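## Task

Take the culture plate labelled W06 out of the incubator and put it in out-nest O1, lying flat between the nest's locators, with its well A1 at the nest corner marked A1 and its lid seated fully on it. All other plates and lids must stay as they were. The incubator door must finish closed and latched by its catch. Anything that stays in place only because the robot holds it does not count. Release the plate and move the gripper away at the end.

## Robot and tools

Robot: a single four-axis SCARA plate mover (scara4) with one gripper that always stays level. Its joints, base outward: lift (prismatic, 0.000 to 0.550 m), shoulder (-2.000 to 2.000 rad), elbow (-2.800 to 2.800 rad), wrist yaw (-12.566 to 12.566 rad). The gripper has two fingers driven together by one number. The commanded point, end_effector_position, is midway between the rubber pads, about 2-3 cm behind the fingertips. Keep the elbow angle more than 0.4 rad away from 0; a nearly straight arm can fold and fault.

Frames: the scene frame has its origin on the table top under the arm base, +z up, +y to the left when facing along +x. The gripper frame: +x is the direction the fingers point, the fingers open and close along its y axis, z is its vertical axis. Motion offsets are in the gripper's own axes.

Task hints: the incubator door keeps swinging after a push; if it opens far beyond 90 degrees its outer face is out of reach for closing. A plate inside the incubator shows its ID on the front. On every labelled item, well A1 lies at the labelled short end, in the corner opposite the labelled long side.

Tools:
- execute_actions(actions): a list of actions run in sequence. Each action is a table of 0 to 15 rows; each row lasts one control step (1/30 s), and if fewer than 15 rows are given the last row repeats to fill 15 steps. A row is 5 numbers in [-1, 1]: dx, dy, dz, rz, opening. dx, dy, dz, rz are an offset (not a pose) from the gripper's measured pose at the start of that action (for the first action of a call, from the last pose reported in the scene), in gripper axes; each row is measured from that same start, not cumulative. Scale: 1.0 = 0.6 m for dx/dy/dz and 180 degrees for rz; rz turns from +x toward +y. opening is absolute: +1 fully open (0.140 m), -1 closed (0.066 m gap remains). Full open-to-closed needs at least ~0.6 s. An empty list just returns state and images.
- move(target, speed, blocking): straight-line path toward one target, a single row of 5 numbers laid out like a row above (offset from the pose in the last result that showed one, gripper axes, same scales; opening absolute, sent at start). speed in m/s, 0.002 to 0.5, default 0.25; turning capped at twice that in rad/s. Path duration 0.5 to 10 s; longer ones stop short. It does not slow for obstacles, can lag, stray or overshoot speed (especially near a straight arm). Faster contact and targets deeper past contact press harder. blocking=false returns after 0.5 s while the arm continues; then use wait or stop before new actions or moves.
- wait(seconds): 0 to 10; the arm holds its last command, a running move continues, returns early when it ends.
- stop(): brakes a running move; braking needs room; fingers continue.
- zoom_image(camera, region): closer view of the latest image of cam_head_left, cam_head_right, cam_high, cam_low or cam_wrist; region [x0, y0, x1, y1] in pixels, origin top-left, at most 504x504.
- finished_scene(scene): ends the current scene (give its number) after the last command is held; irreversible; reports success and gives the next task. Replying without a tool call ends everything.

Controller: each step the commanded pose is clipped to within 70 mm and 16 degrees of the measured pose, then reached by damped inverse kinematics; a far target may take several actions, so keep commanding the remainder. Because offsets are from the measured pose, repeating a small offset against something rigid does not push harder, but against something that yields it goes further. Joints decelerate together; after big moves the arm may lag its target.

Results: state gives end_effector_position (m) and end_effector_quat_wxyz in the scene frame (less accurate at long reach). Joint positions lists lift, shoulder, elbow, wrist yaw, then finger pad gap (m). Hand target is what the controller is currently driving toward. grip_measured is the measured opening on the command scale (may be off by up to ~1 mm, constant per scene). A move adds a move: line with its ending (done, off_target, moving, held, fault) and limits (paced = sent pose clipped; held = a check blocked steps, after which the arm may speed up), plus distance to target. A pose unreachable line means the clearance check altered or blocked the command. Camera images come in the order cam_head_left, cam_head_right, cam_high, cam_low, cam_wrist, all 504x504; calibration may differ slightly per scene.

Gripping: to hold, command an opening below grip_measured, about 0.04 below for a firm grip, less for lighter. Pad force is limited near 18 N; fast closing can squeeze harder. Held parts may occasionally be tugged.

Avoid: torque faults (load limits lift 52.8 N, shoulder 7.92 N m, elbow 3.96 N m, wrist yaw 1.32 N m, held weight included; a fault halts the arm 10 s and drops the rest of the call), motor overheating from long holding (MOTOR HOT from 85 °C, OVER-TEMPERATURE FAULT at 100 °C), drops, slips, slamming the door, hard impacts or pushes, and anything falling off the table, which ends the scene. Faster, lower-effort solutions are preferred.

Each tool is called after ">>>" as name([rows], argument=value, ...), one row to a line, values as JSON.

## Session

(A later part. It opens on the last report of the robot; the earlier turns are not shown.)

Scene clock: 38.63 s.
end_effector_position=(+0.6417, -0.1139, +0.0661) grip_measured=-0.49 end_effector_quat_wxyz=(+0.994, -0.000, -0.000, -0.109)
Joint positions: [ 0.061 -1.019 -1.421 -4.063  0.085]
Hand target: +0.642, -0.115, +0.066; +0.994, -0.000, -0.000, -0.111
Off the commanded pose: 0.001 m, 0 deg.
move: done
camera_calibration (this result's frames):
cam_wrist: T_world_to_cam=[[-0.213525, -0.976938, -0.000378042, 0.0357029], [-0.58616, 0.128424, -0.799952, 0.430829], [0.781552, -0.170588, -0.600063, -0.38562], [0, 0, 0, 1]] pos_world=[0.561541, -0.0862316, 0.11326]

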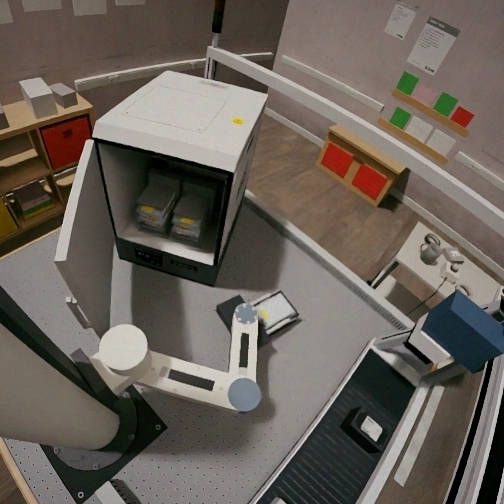

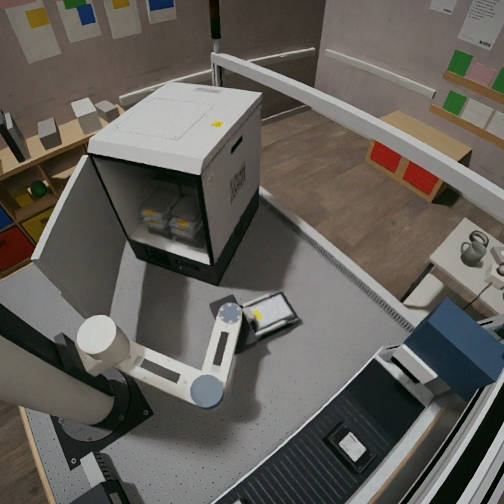

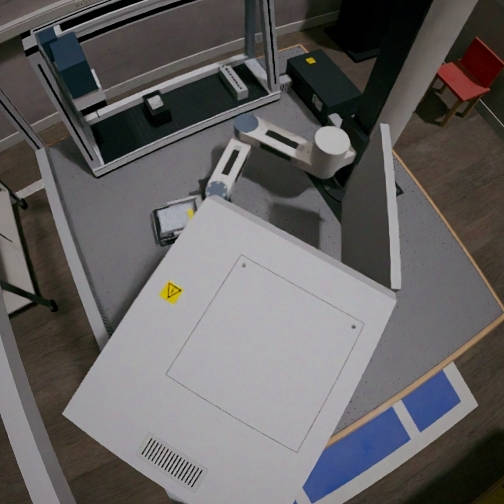

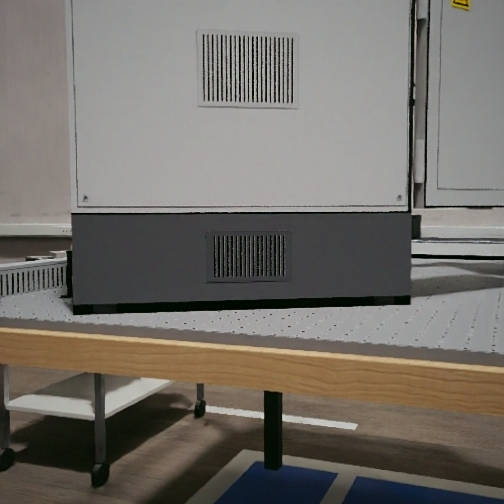

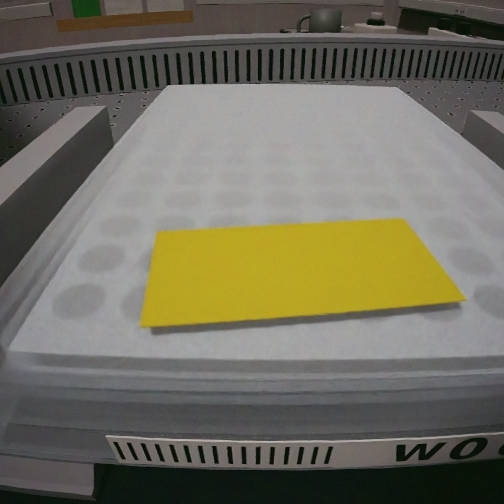

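Locators are chamfered; release.

>>> move(target=[0, 0, 0, 0, -0.1], speed=0.02)

>>> move(target=[-0.1, 0, 0.15, 0, -0.1], speed=0.1)

Scene clock: 39.43 s.
end_effector_position=(+0.6417, -0.1138, +0.0661) grip_measured=-0.10 end_effector_quat_wxyz=(+0.994, -0.000, -0.000, -0.109)
Joint positions: [ 0.061 -1.019 -1.42  -4.063  0.099]
Hand target: +0.642, -0.114, +0.066; +0.994, -0.000, -0.000, -0.109
Off the commanded pose: 0.000 m, 0 deg.
move: done
camera_calibration (this result's frames):
cam_wrist: T_world_to_cam=[[-0.212993, -0.977054, -0.000378042, 0.035481], [-0.58623, 0.128105, -0.799952, 0.430825], [0.781645, -0.170163, -0.600063, -0.385615], [0, 0, 0, 1]] pos_world=[0.561533, -0.0861414, 0.11326]

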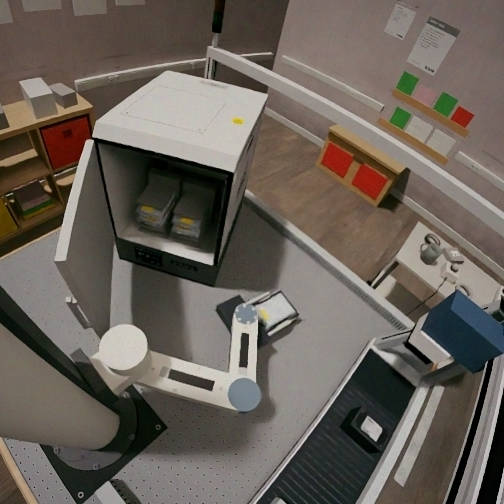

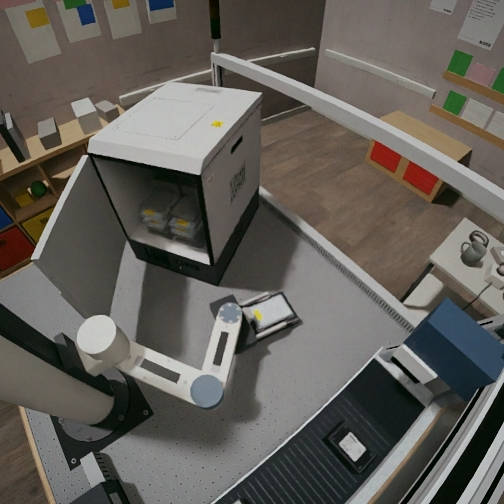

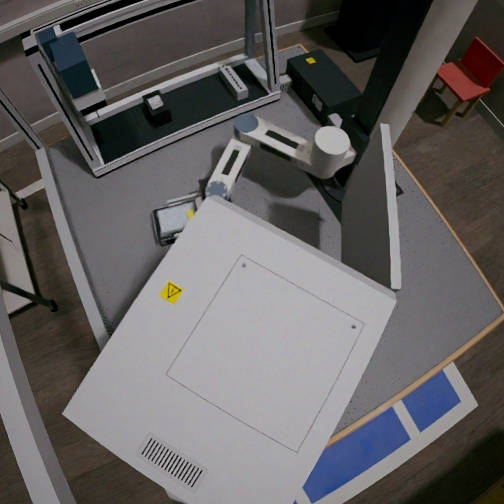

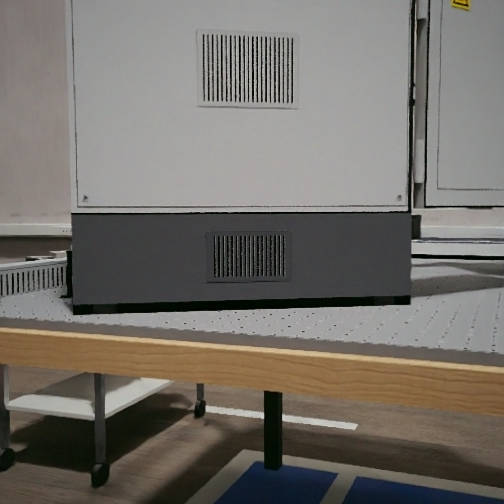

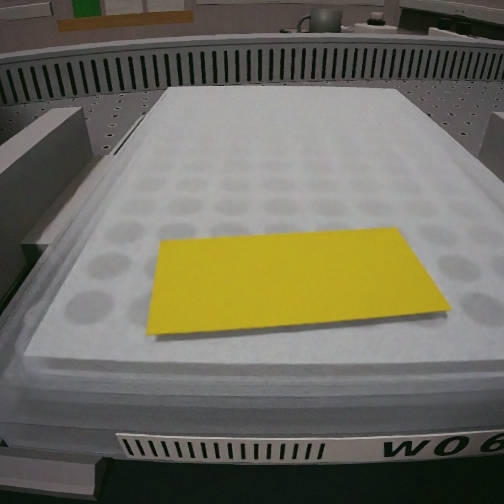

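Scene clock: 40.80 s.
end_effector_position=(+0.5831, -0.1007, +0.1561) grip_measured=-0.10 end_effector_quat_wxyz=(+0.994, -0.000, -0.000, -0.109)
Joint positions: [ 0.151 -1.139 -1.13  -4.233  0.099]
Hand target: +0.583, -0.101, +0.156; +0.994, -0.000, -0.000, -0.109
Off the commanded pose: 0.000 m, 0 deg.
move: done
camera_calibration (this result's frames):
cam_wrist: T_world_to_cam=[[-0.212473, -0.977167, -0.000378042, 0.0355242], [-0.586298, 0.127793, -0.799952, 0.466862], [0.781735, -0.169746, -0.600063, -0.283566], [0, 0, 0, 1]] pos_world=[0.502941, -0.0730827, 0.203323]

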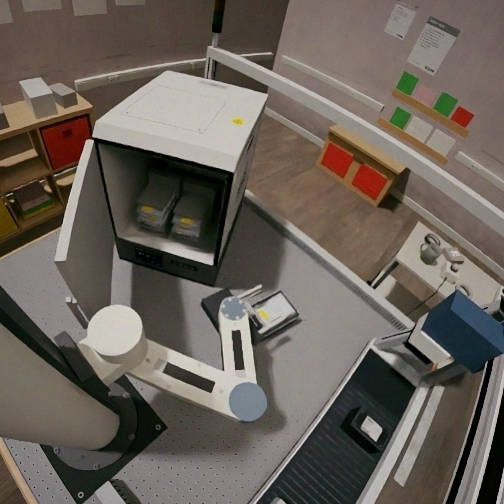

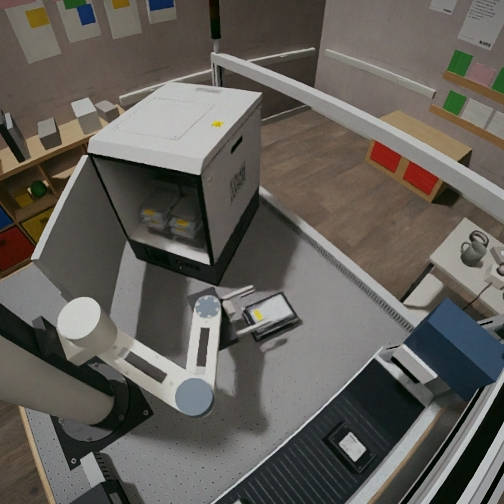

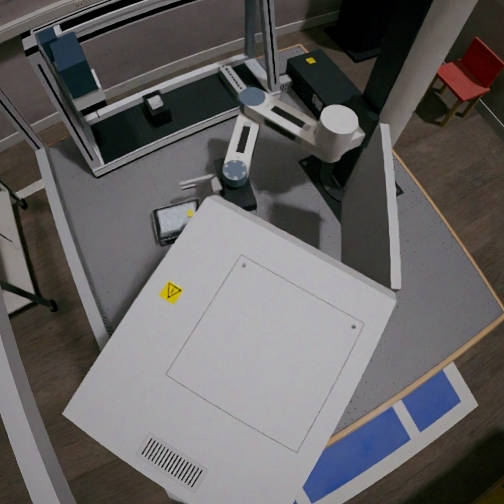

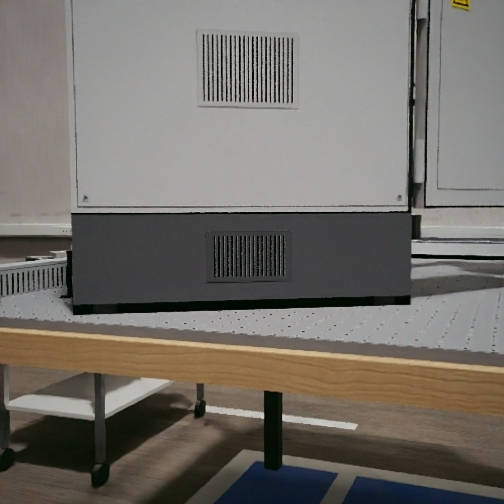

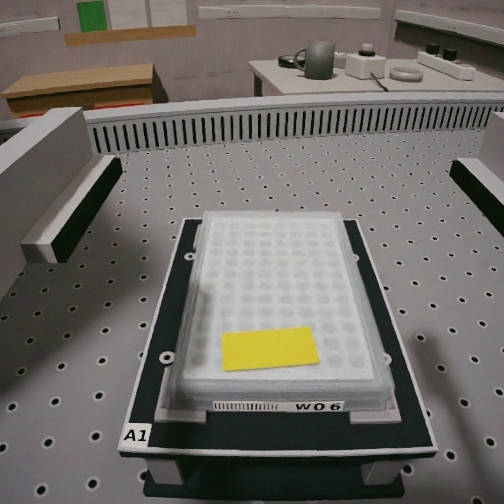

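>>> move(target=[0, 0, 0.662, 0, 1], speed=0.4)

>>> move(target=[-0.663, 0.513, 0, 0.375, 1], speed=0.3)

Scene clock: 42.63 s.
end_effector_position=(+0.5831, -0.1007, +0.5534) grip_measured=+0.99 end_effector_quat_wxyz=(+0.994, -0.000, -0.000, -0.109)
Joint positions: [ 0.548 -1.139 -1.13  -4.233  0.14 ]
Hand target: +0.583, -0.101, +0.553; +0.994, -0.000, -0.000, -0.109
Off the commanded pose: 0.000 m, 0 deg.
move: done; limits=paced
camera_calibration (this result's frames):
cam_wrist: T_world_to_cam=[[-0.212513, -0.977158, -0.000378042, 0.0356867], [-0.586292, 0.127817, -0.799952, 0.784656], [0.781728, -0.169779, -0.600063, -0.0451866], [0, 0, 0, 1]] pos_world=[0.502945, -0.0730924, 0.600586]

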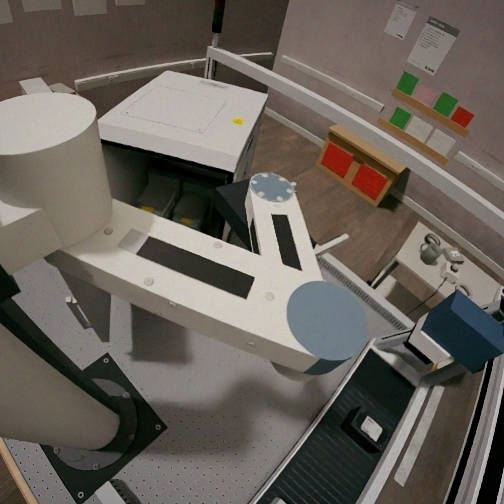

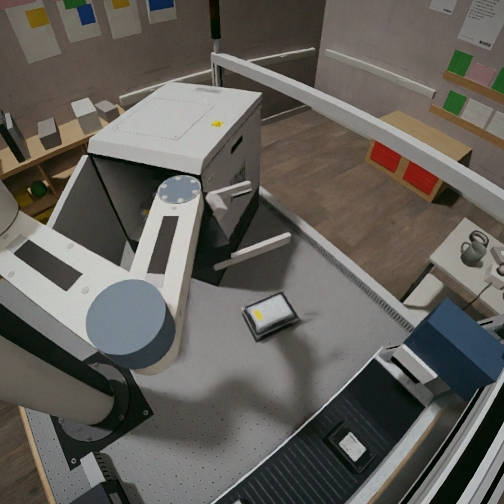

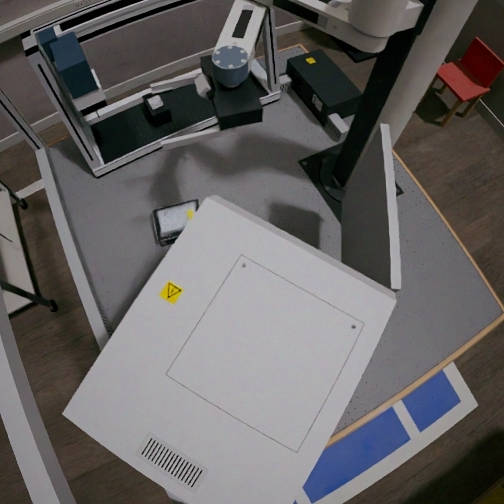

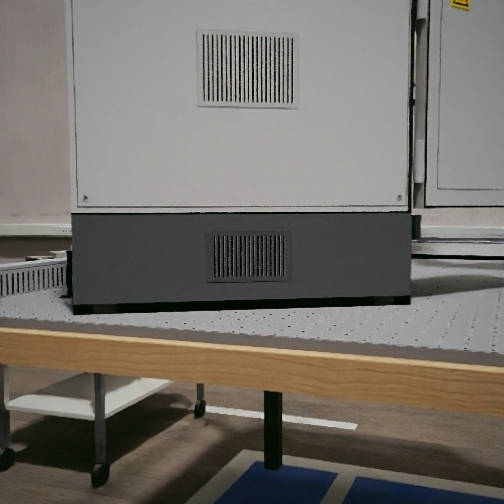

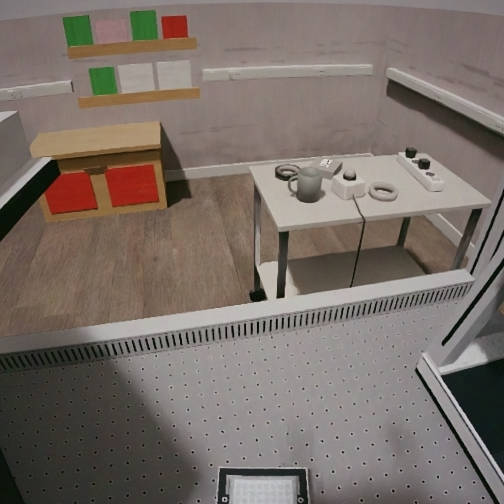

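Scene clock: 45.03 s.
end_effector_position=(+0.2612, +0.2858, +0.5534) grip_measured=+0.99 end_effector_quat_wxyz=(+0.887, -0.000, -0.000, +0.462)
Joint positions: [ 0.548  0.516 -0.654 -5.185  0.14 ]
Hand target: +0.261, +0.286, +0.553; +0.887, -0.000, -0.000, +0.462
Off the commanded pose: 0.000 m, 0 deg.
move: done
camera_calibration (this result's frames):
cam_wrist: T_world_to_cam=[[0.821433, -0.570305, -0.000378042, -0.0413325], [-0.342467, -0.492739, -0.799952, 0.660182], [0.45603, 0.657237, -0.600063, 0.120793], [0, 0, 0, 1]] pos_world=[0.204958, 0.222336, 0.600582]

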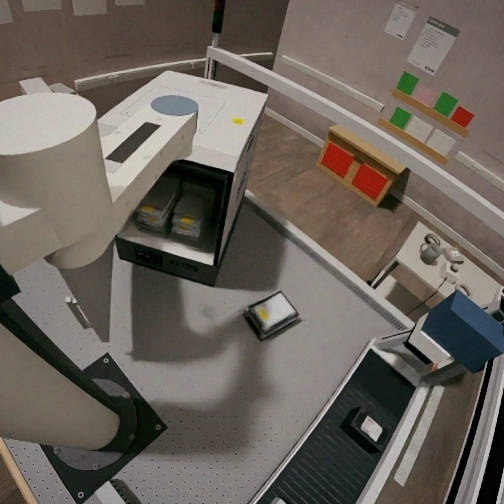

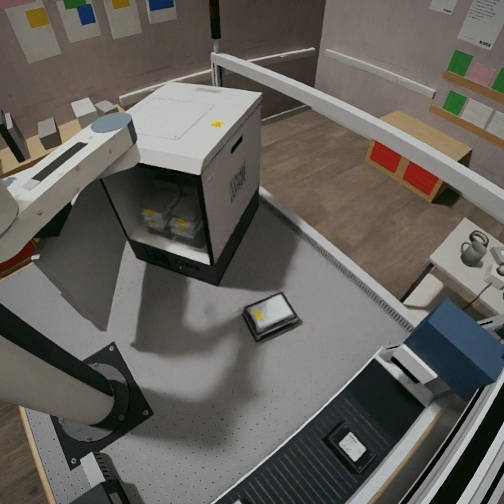

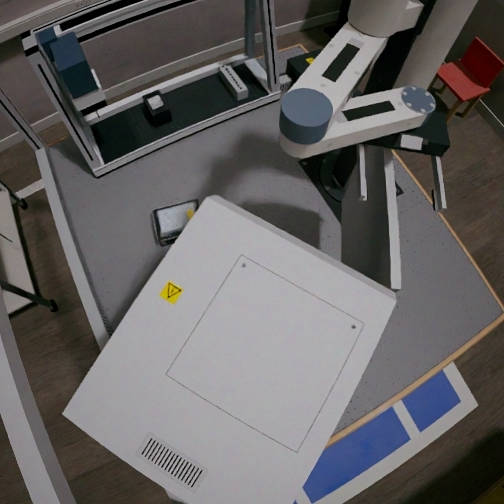

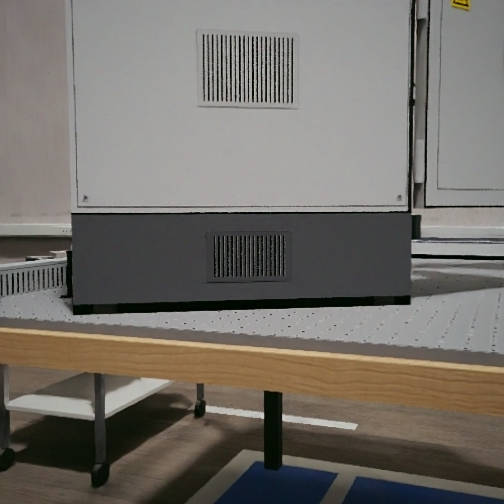

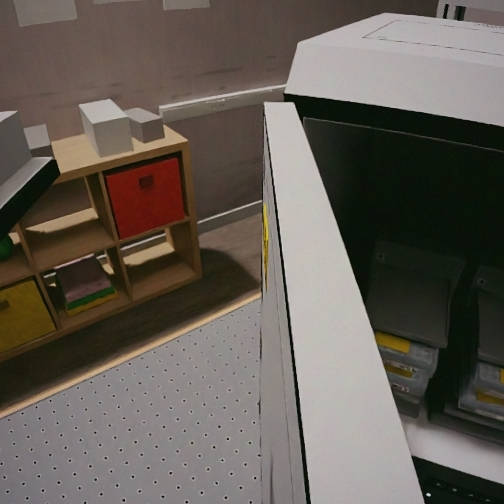

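>>> move(target=[0, -0.08, -0.068, 0, 1], speed=0.08)

Scene clock: 46.23 s.
end_effector_position=(+0.3006, +0.2582, +0.5125) grip_measured=+0.99 end_effector_quat_wxyz=(+0.887, -0.000, -0.000, +0.461)
Joint positions: [ 0.508  0.237 -0.567 -4.993  0.14 ]
Hand target: +0.300, +0.258, +0.513; +0.887, -0.000, -0.000, +0.462
Off the commanded pose: 0.000 m, 0 deg.
move: done
camera_calibration (this result's frames):
cam_wrist: T_world_to_cam=[[0.821137, -0.570732, -0.000378042, -0.0892655], [-0.342723, -0.492561, -0.799952, 0.627441], [0.456372, 0.657, -0.600063, 0.0963728], [0, 0, 0, 1]] pos_world=[0.244356, 0.194789, 0.559719]

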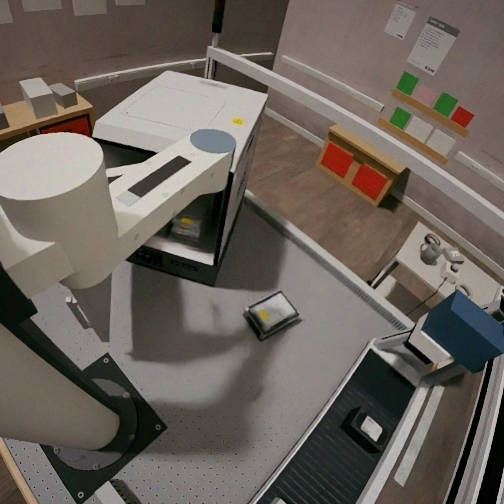

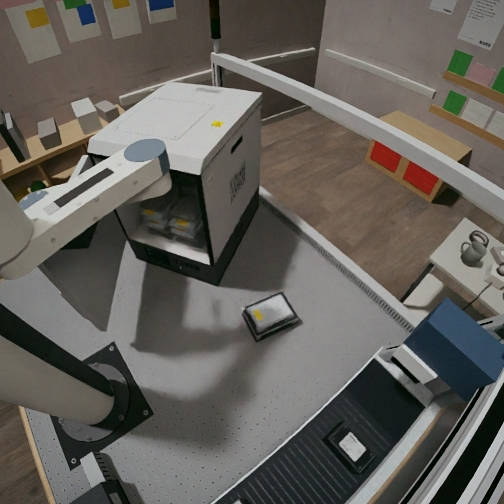

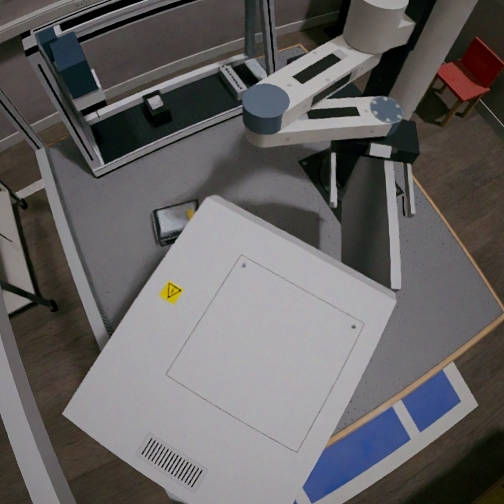

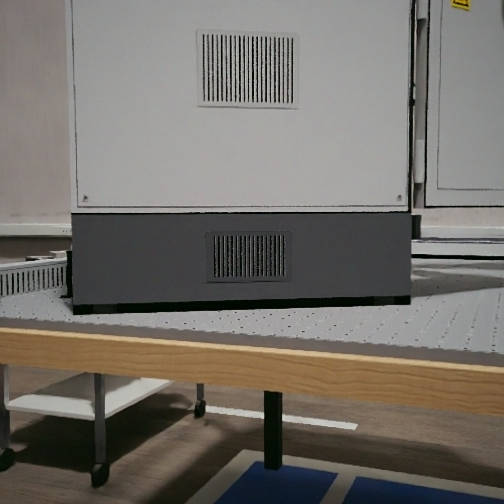

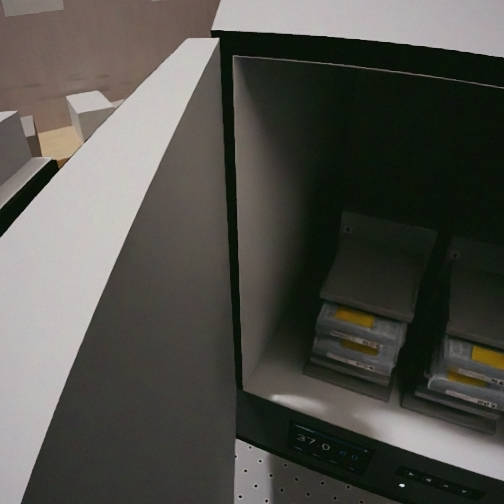

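>>> move(target=[0.066, -0.133, 0, 0.139, -0.08], speed=0.08)

Scene clock: 49.40 s.
end_effector_position=(+0.3888, +0.2449, +0.5125) grip_measured=-0.08 end_effector_quat_wxyz=(+0.766, -0.000, -0.000, +0.643)
Joint positions: [ 0.508 -0.463 -0.85  -3.575  0.1  ]
Hand target: +0.389, +0.245, +0.513; +0.766, -0.000, -0.000, +0.643
Off the commanded pose: 0.000 m, 0 deg.
move: done
camera_calibration (this result's frames):
cam_wrist: T_world_to_cam=[[0.985393, -0.170298, -0.000378042, -0.331222], [-0.102488, -0.591246, -0.799952, 0.581886], [0.136007, 0.788306, -0.600063, 0.157256], [0, 0, 0, 1]] pos_world=[0.364632, 0.163665, 0.559719]

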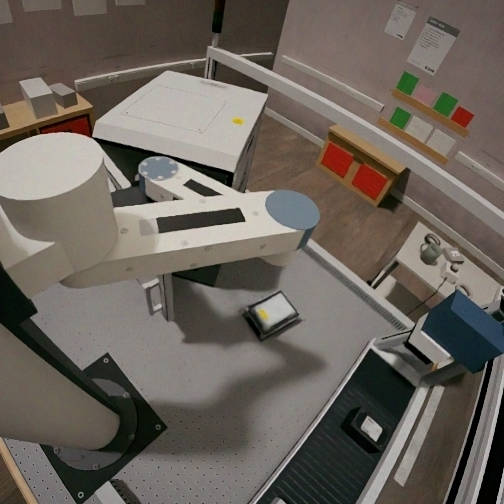

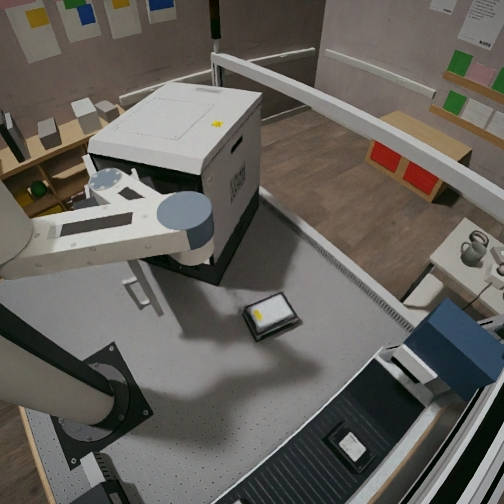

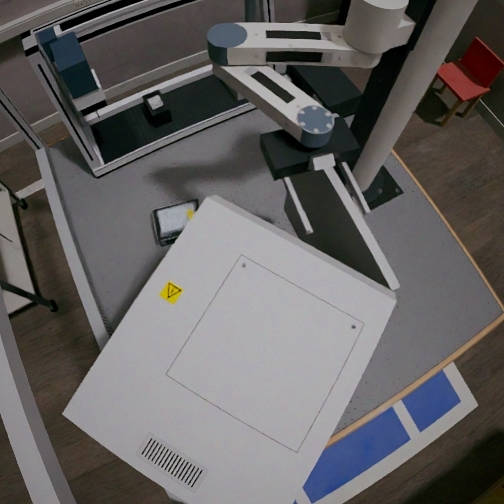

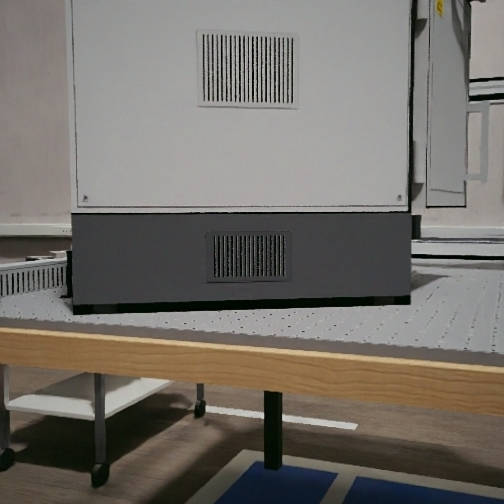

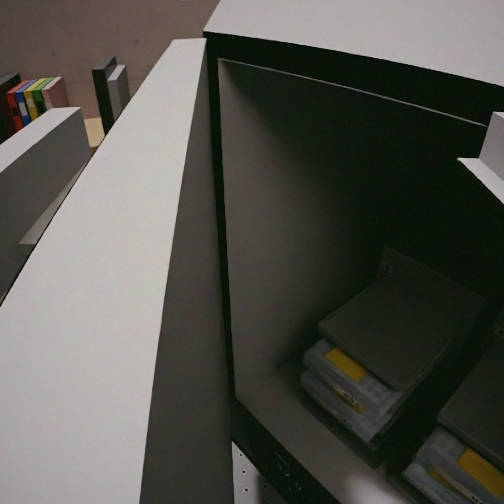

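>>> move(target=[0, 0, 0.05, 0, -0.08], speed=0.1)

>>> move(target=[0, 0.183, 0, 0, -1], speed=0.15)

>>> move(target=[0, 0, -0.04, 0, -1], speed=0.05)

Scene clock: 50.43 s.
end_effector_position=(+0.3888, +0.2449, +0.5426) grip_measured=-0.08 end_effector_quat_wxyz=(+0.766, -0.000, -0.000, +0.643)
Joint positions: [ 0.538 -0.463 -0.85  -3.575  0.1  ]
Hand target: +0.389, +0.245, +0.543; +0.766, -0.000, -0.000, +0.643
Off the commanded pose: 0.000 m, 0 deg.
move: done
camera_calibration (this result's frames):
cam_wrist: T_world_to_cam=[[0.985392, -0.170303, -0.000378042, -0.331211], [-0.10249, -0.591246, -0.799952, 0.605936], [0.136011, 0.788305, -0.600063, 0.175294], [0, 0, 0, 1]] pos_world=[0.364634, 0.163666, 0.589782]

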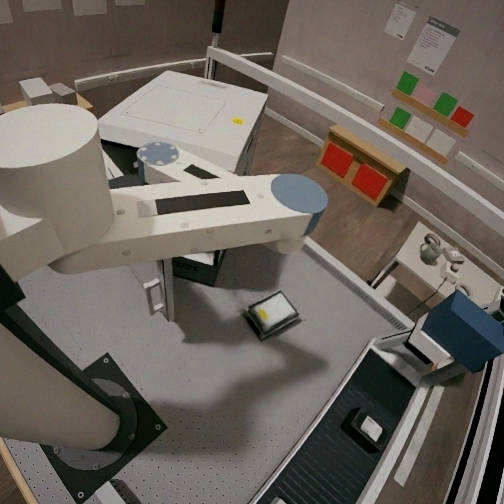

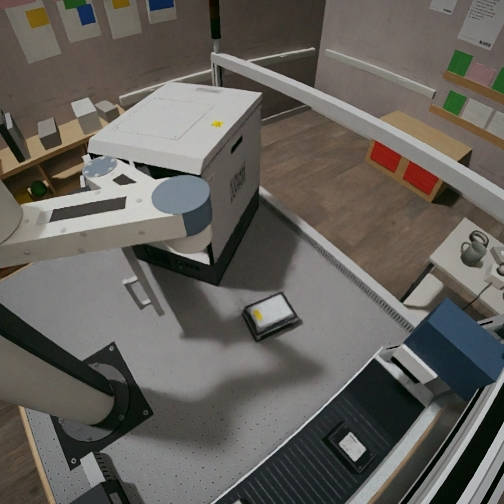

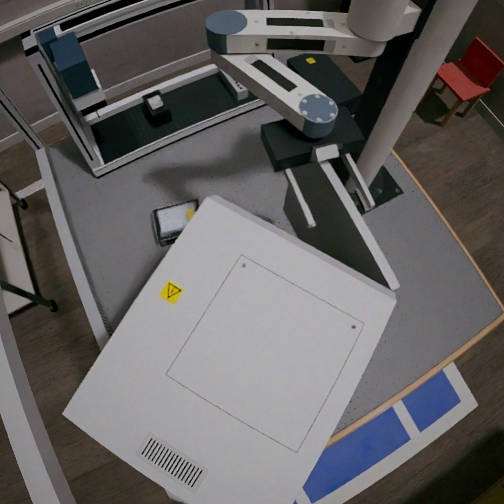

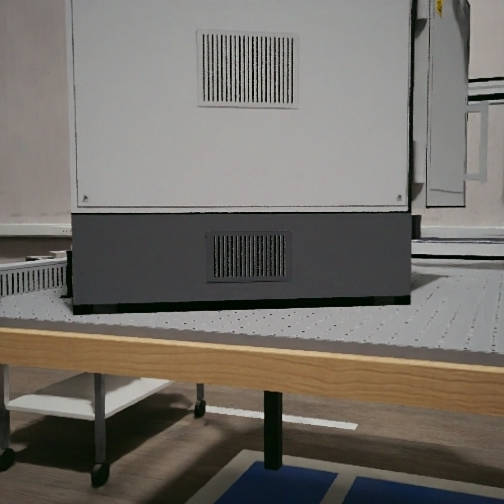

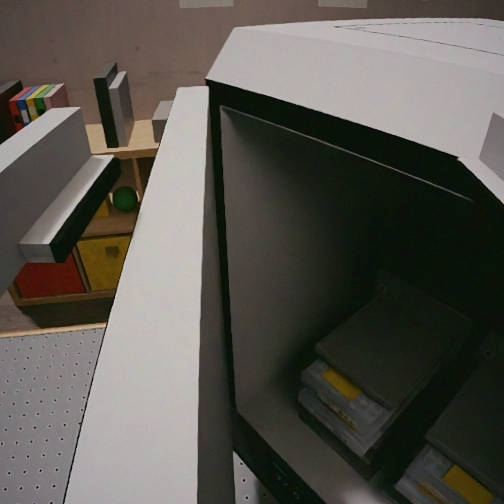

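Scene clock: 51.53 s.
end_effector_position=(+0.2805, +0.2640, +0.5426) grip_measured=-1.00 end_effector_quat_wxyz=(+0.766, -0.000, -0.000, +0.643)
Joint positions: [ 0.538 -0.03  -0.565 -4.291  0.066]
Hand target: +0.281, +0.264, +0.543; +0.766, -0.000, -0.000, +0.643
Off the commanded pose: 0.000 m, 0 deg.
move: done
camera_calibration (this result's frames):
cam_wrist: T_world_to_cam=[[0.985505, -0.169648, -0.000378042, -0.221465], [-0.102097, -0.591314, -0.799952, 0.606044], [0.135487, 0.788396, -0.600063, 0.175081], [0, 0, 0, 1]] pos_world=[0.25641, 0.182758, 0.589782]

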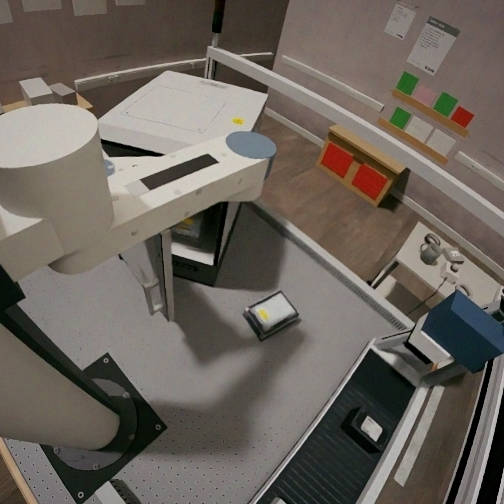

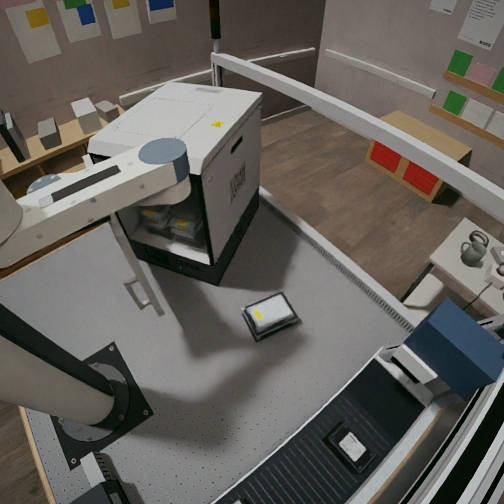

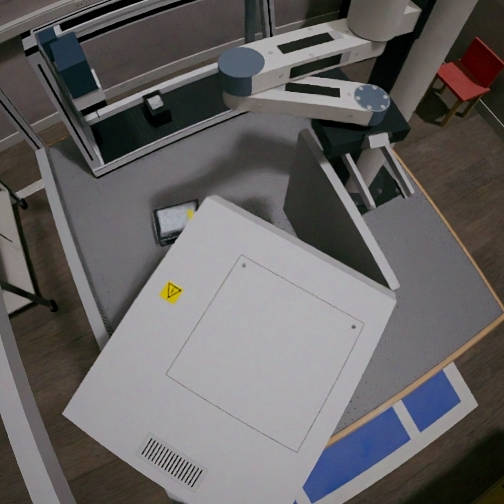

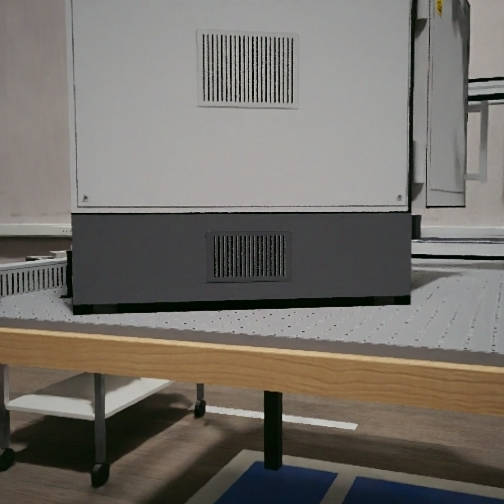

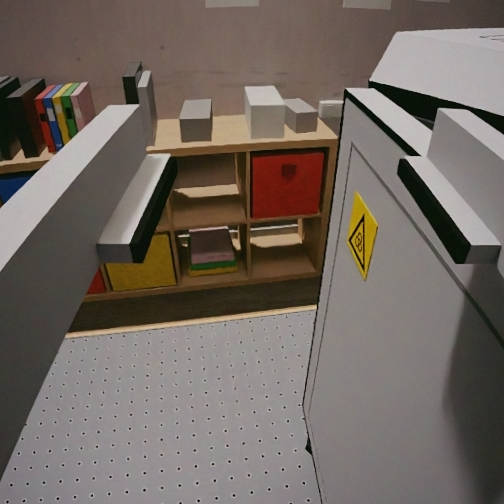

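Scene clock: 52.23 s.
end_effector_position=(+0.2805, +0.2640, +0.5185) grip_measured=-1.00 end_effector_quat_wxyz=(+0.766, -0.000, -0.000, +0.643)
Joint positions: [ 0.514 -0.03  -0.565 -4.291  0.066]
Hand target: +0.281, +0.264, +0.519; +0.766, -0.000, -0.000, +0.643
Off the commanded pose: 0.000 m, 0 deg.
move: done
camera_calibration (this result's frames):
cam_wrist: T_world_to_cam=[[0.985507, -0.169634, -0.000378042, -0.221475], [-0.102089, -0.591315, -0.799952, 0.586793], [0.135475, 0.788397, -0.600063, 0.160644], [0, 0, 0, 1]] pos_world=[0.256407, 0.182759, 0.565719]

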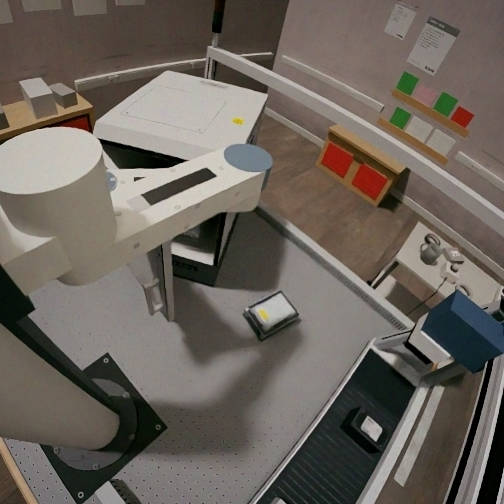

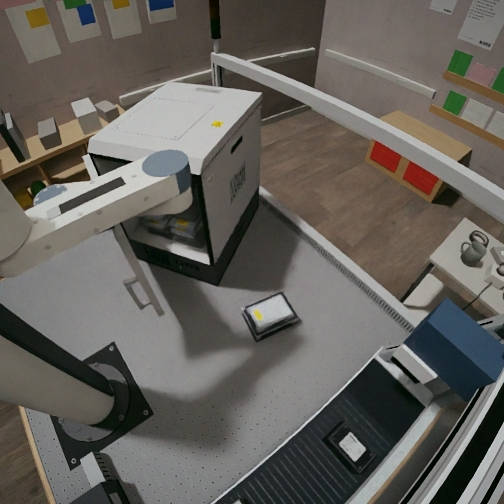

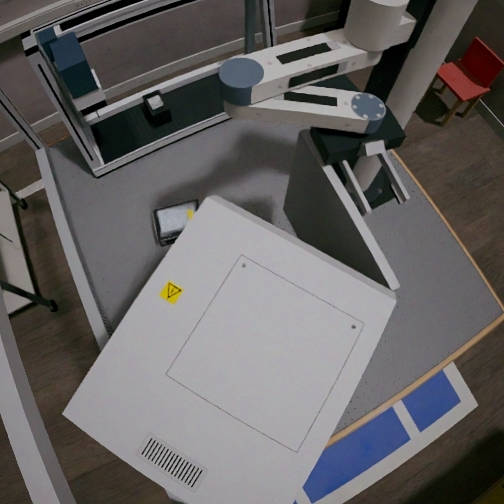

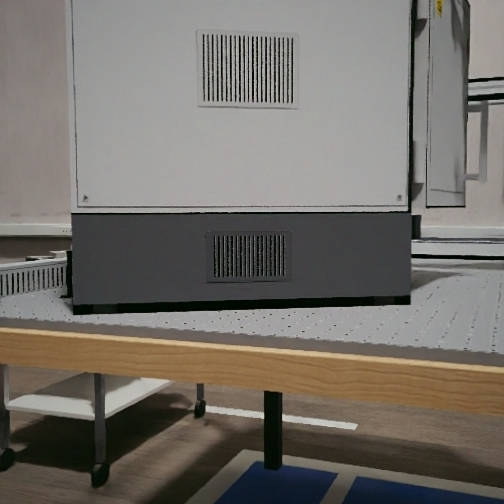

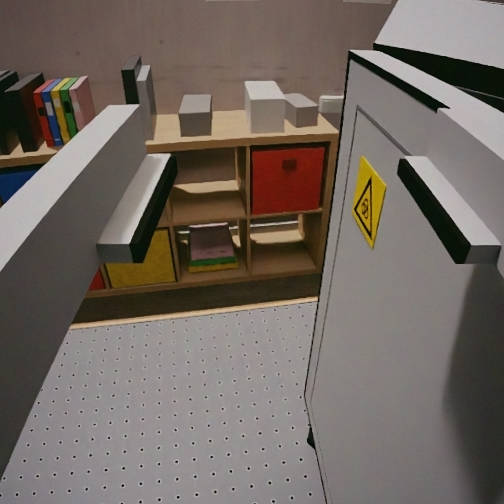

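>>> move(target=[-0.0135, -0.135, 0, 0.125, -1], speed=0.08)

>>> move(target=[-0.011, -0.115, 0, 0.106, -1], speed=0.05)

Scene clock: 55.03 s.
end_effector_position=(+0.3590, +0.2421, +0.5185) grip_measured=-1.00 end_effector_quat_wxyz=(+0.626, -0.000, -0.000, +0.780)
Joint positions: [ 0.514 -0.492 -0.942 -3.06   0.066]
Hand target: +0.359, +0.242, +0.519; +0.626, -0.000, -0.000, +0.780
Off the commanded pose: 0.000 m, 0 deg.
move: done
camera_calibration (this result's frames):
cam_wrist: T_world_to_cam=[[0.975488, 0.220054, -0.000378042, -0.393267], [0.131752, -0.585421, -0.799952, 0.496458], [-0.176254, 0.780294, -0.600063, 0.281179], [0, 0, 0, 1]] pos_world=[0.367777, 0.157775, 0.565719]

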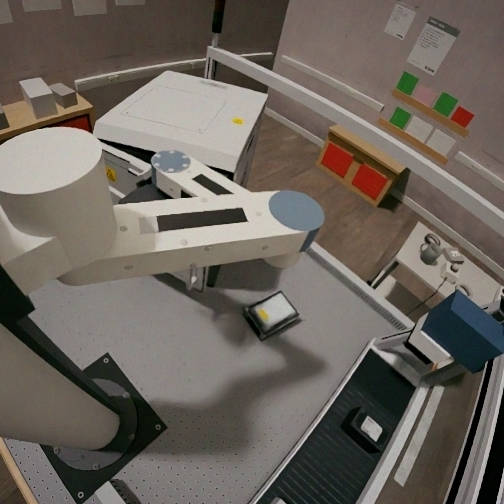

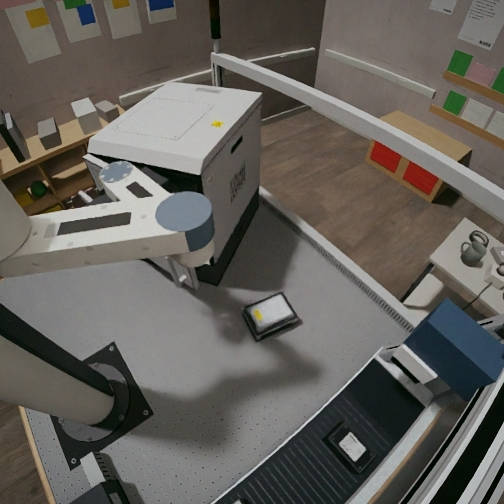

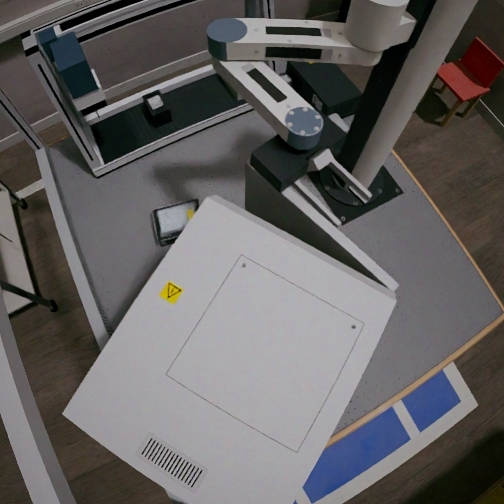

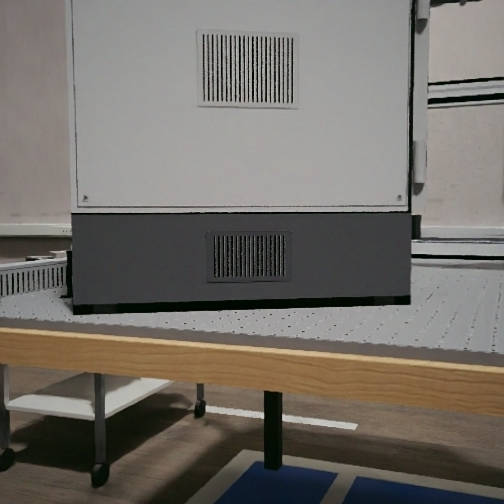

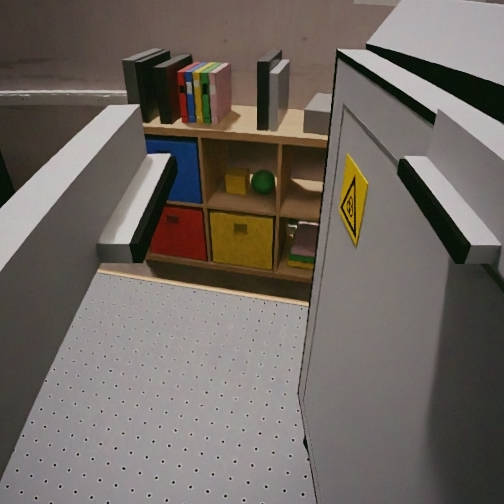

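Scene clock: 67.43 s.
end_effector_position=(+0.4022, +0.2467, +0.5189) grip_measured=-1.00 end_effector_quat_wxyz=(+0.524, -0.000, -0.000, +0.852)
Joint positions: [ 0.514 -0.426 -1.293 -2.527  0.066]
Hand target: +0.404, +0.247, +0.519; +0.527, -0.000, -0.000, +0.850
Off the commanded pose: 0.026 m, 5 deg.
TORQUE FAULT: the external load on joint 3 (elbow) reached its load limit, and the arm stopped for 10 seconds. That time counts as 20 of the actions that you can send in this scene. The arm's remaining commands of this call were not run. The arm holds where it stopped, with its grip as last carried out, and accepts commands again: back off and push less far. The arm stops again, at the same cost, whenever a joint's load reaches its limit.
move: fault
camera_calibration (this result's frames):
cam_wrist: T_world_to_cam=[[0.890924, 0.454151, -0.000378042, -0.460219], [0.27225, -0.534748, -0.799952, 0.424719], [-0.363502, 0.712594, -0.600063, 0.377424], [0, 0, 0, 1]] pos_world=[0.431585, 0.167176, 0.566059]

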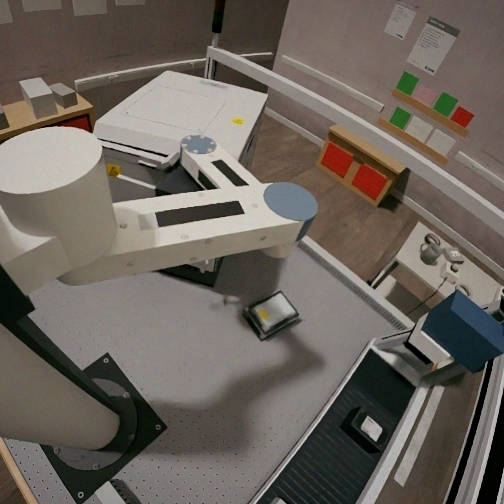

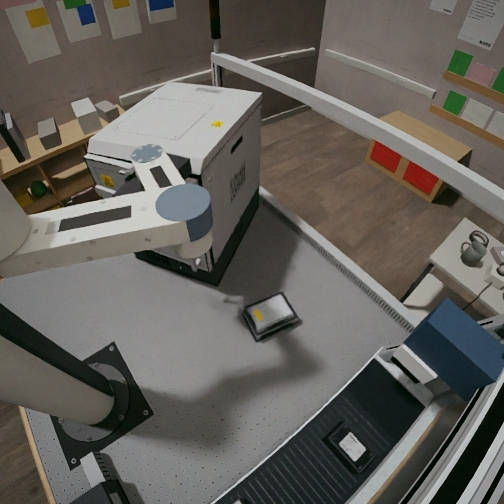

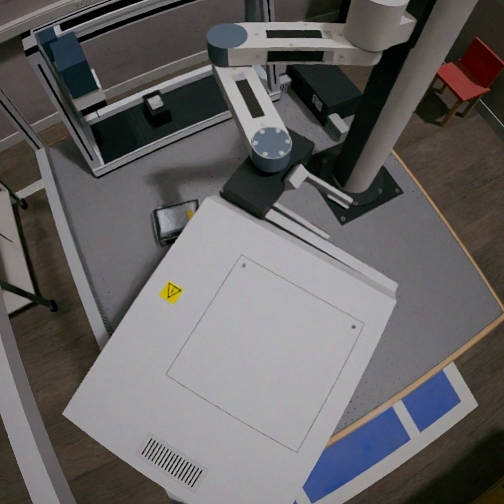

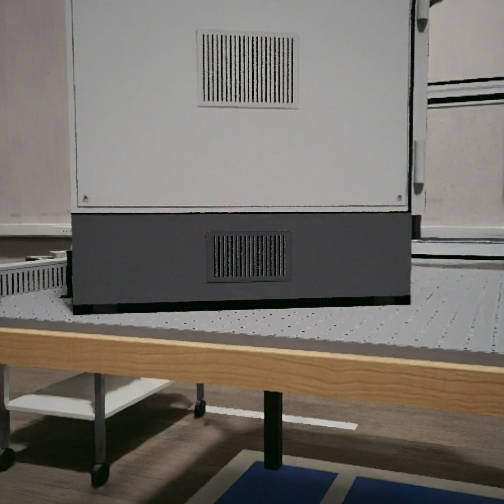

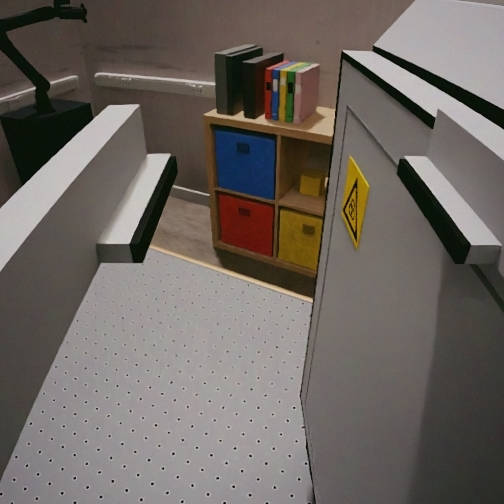

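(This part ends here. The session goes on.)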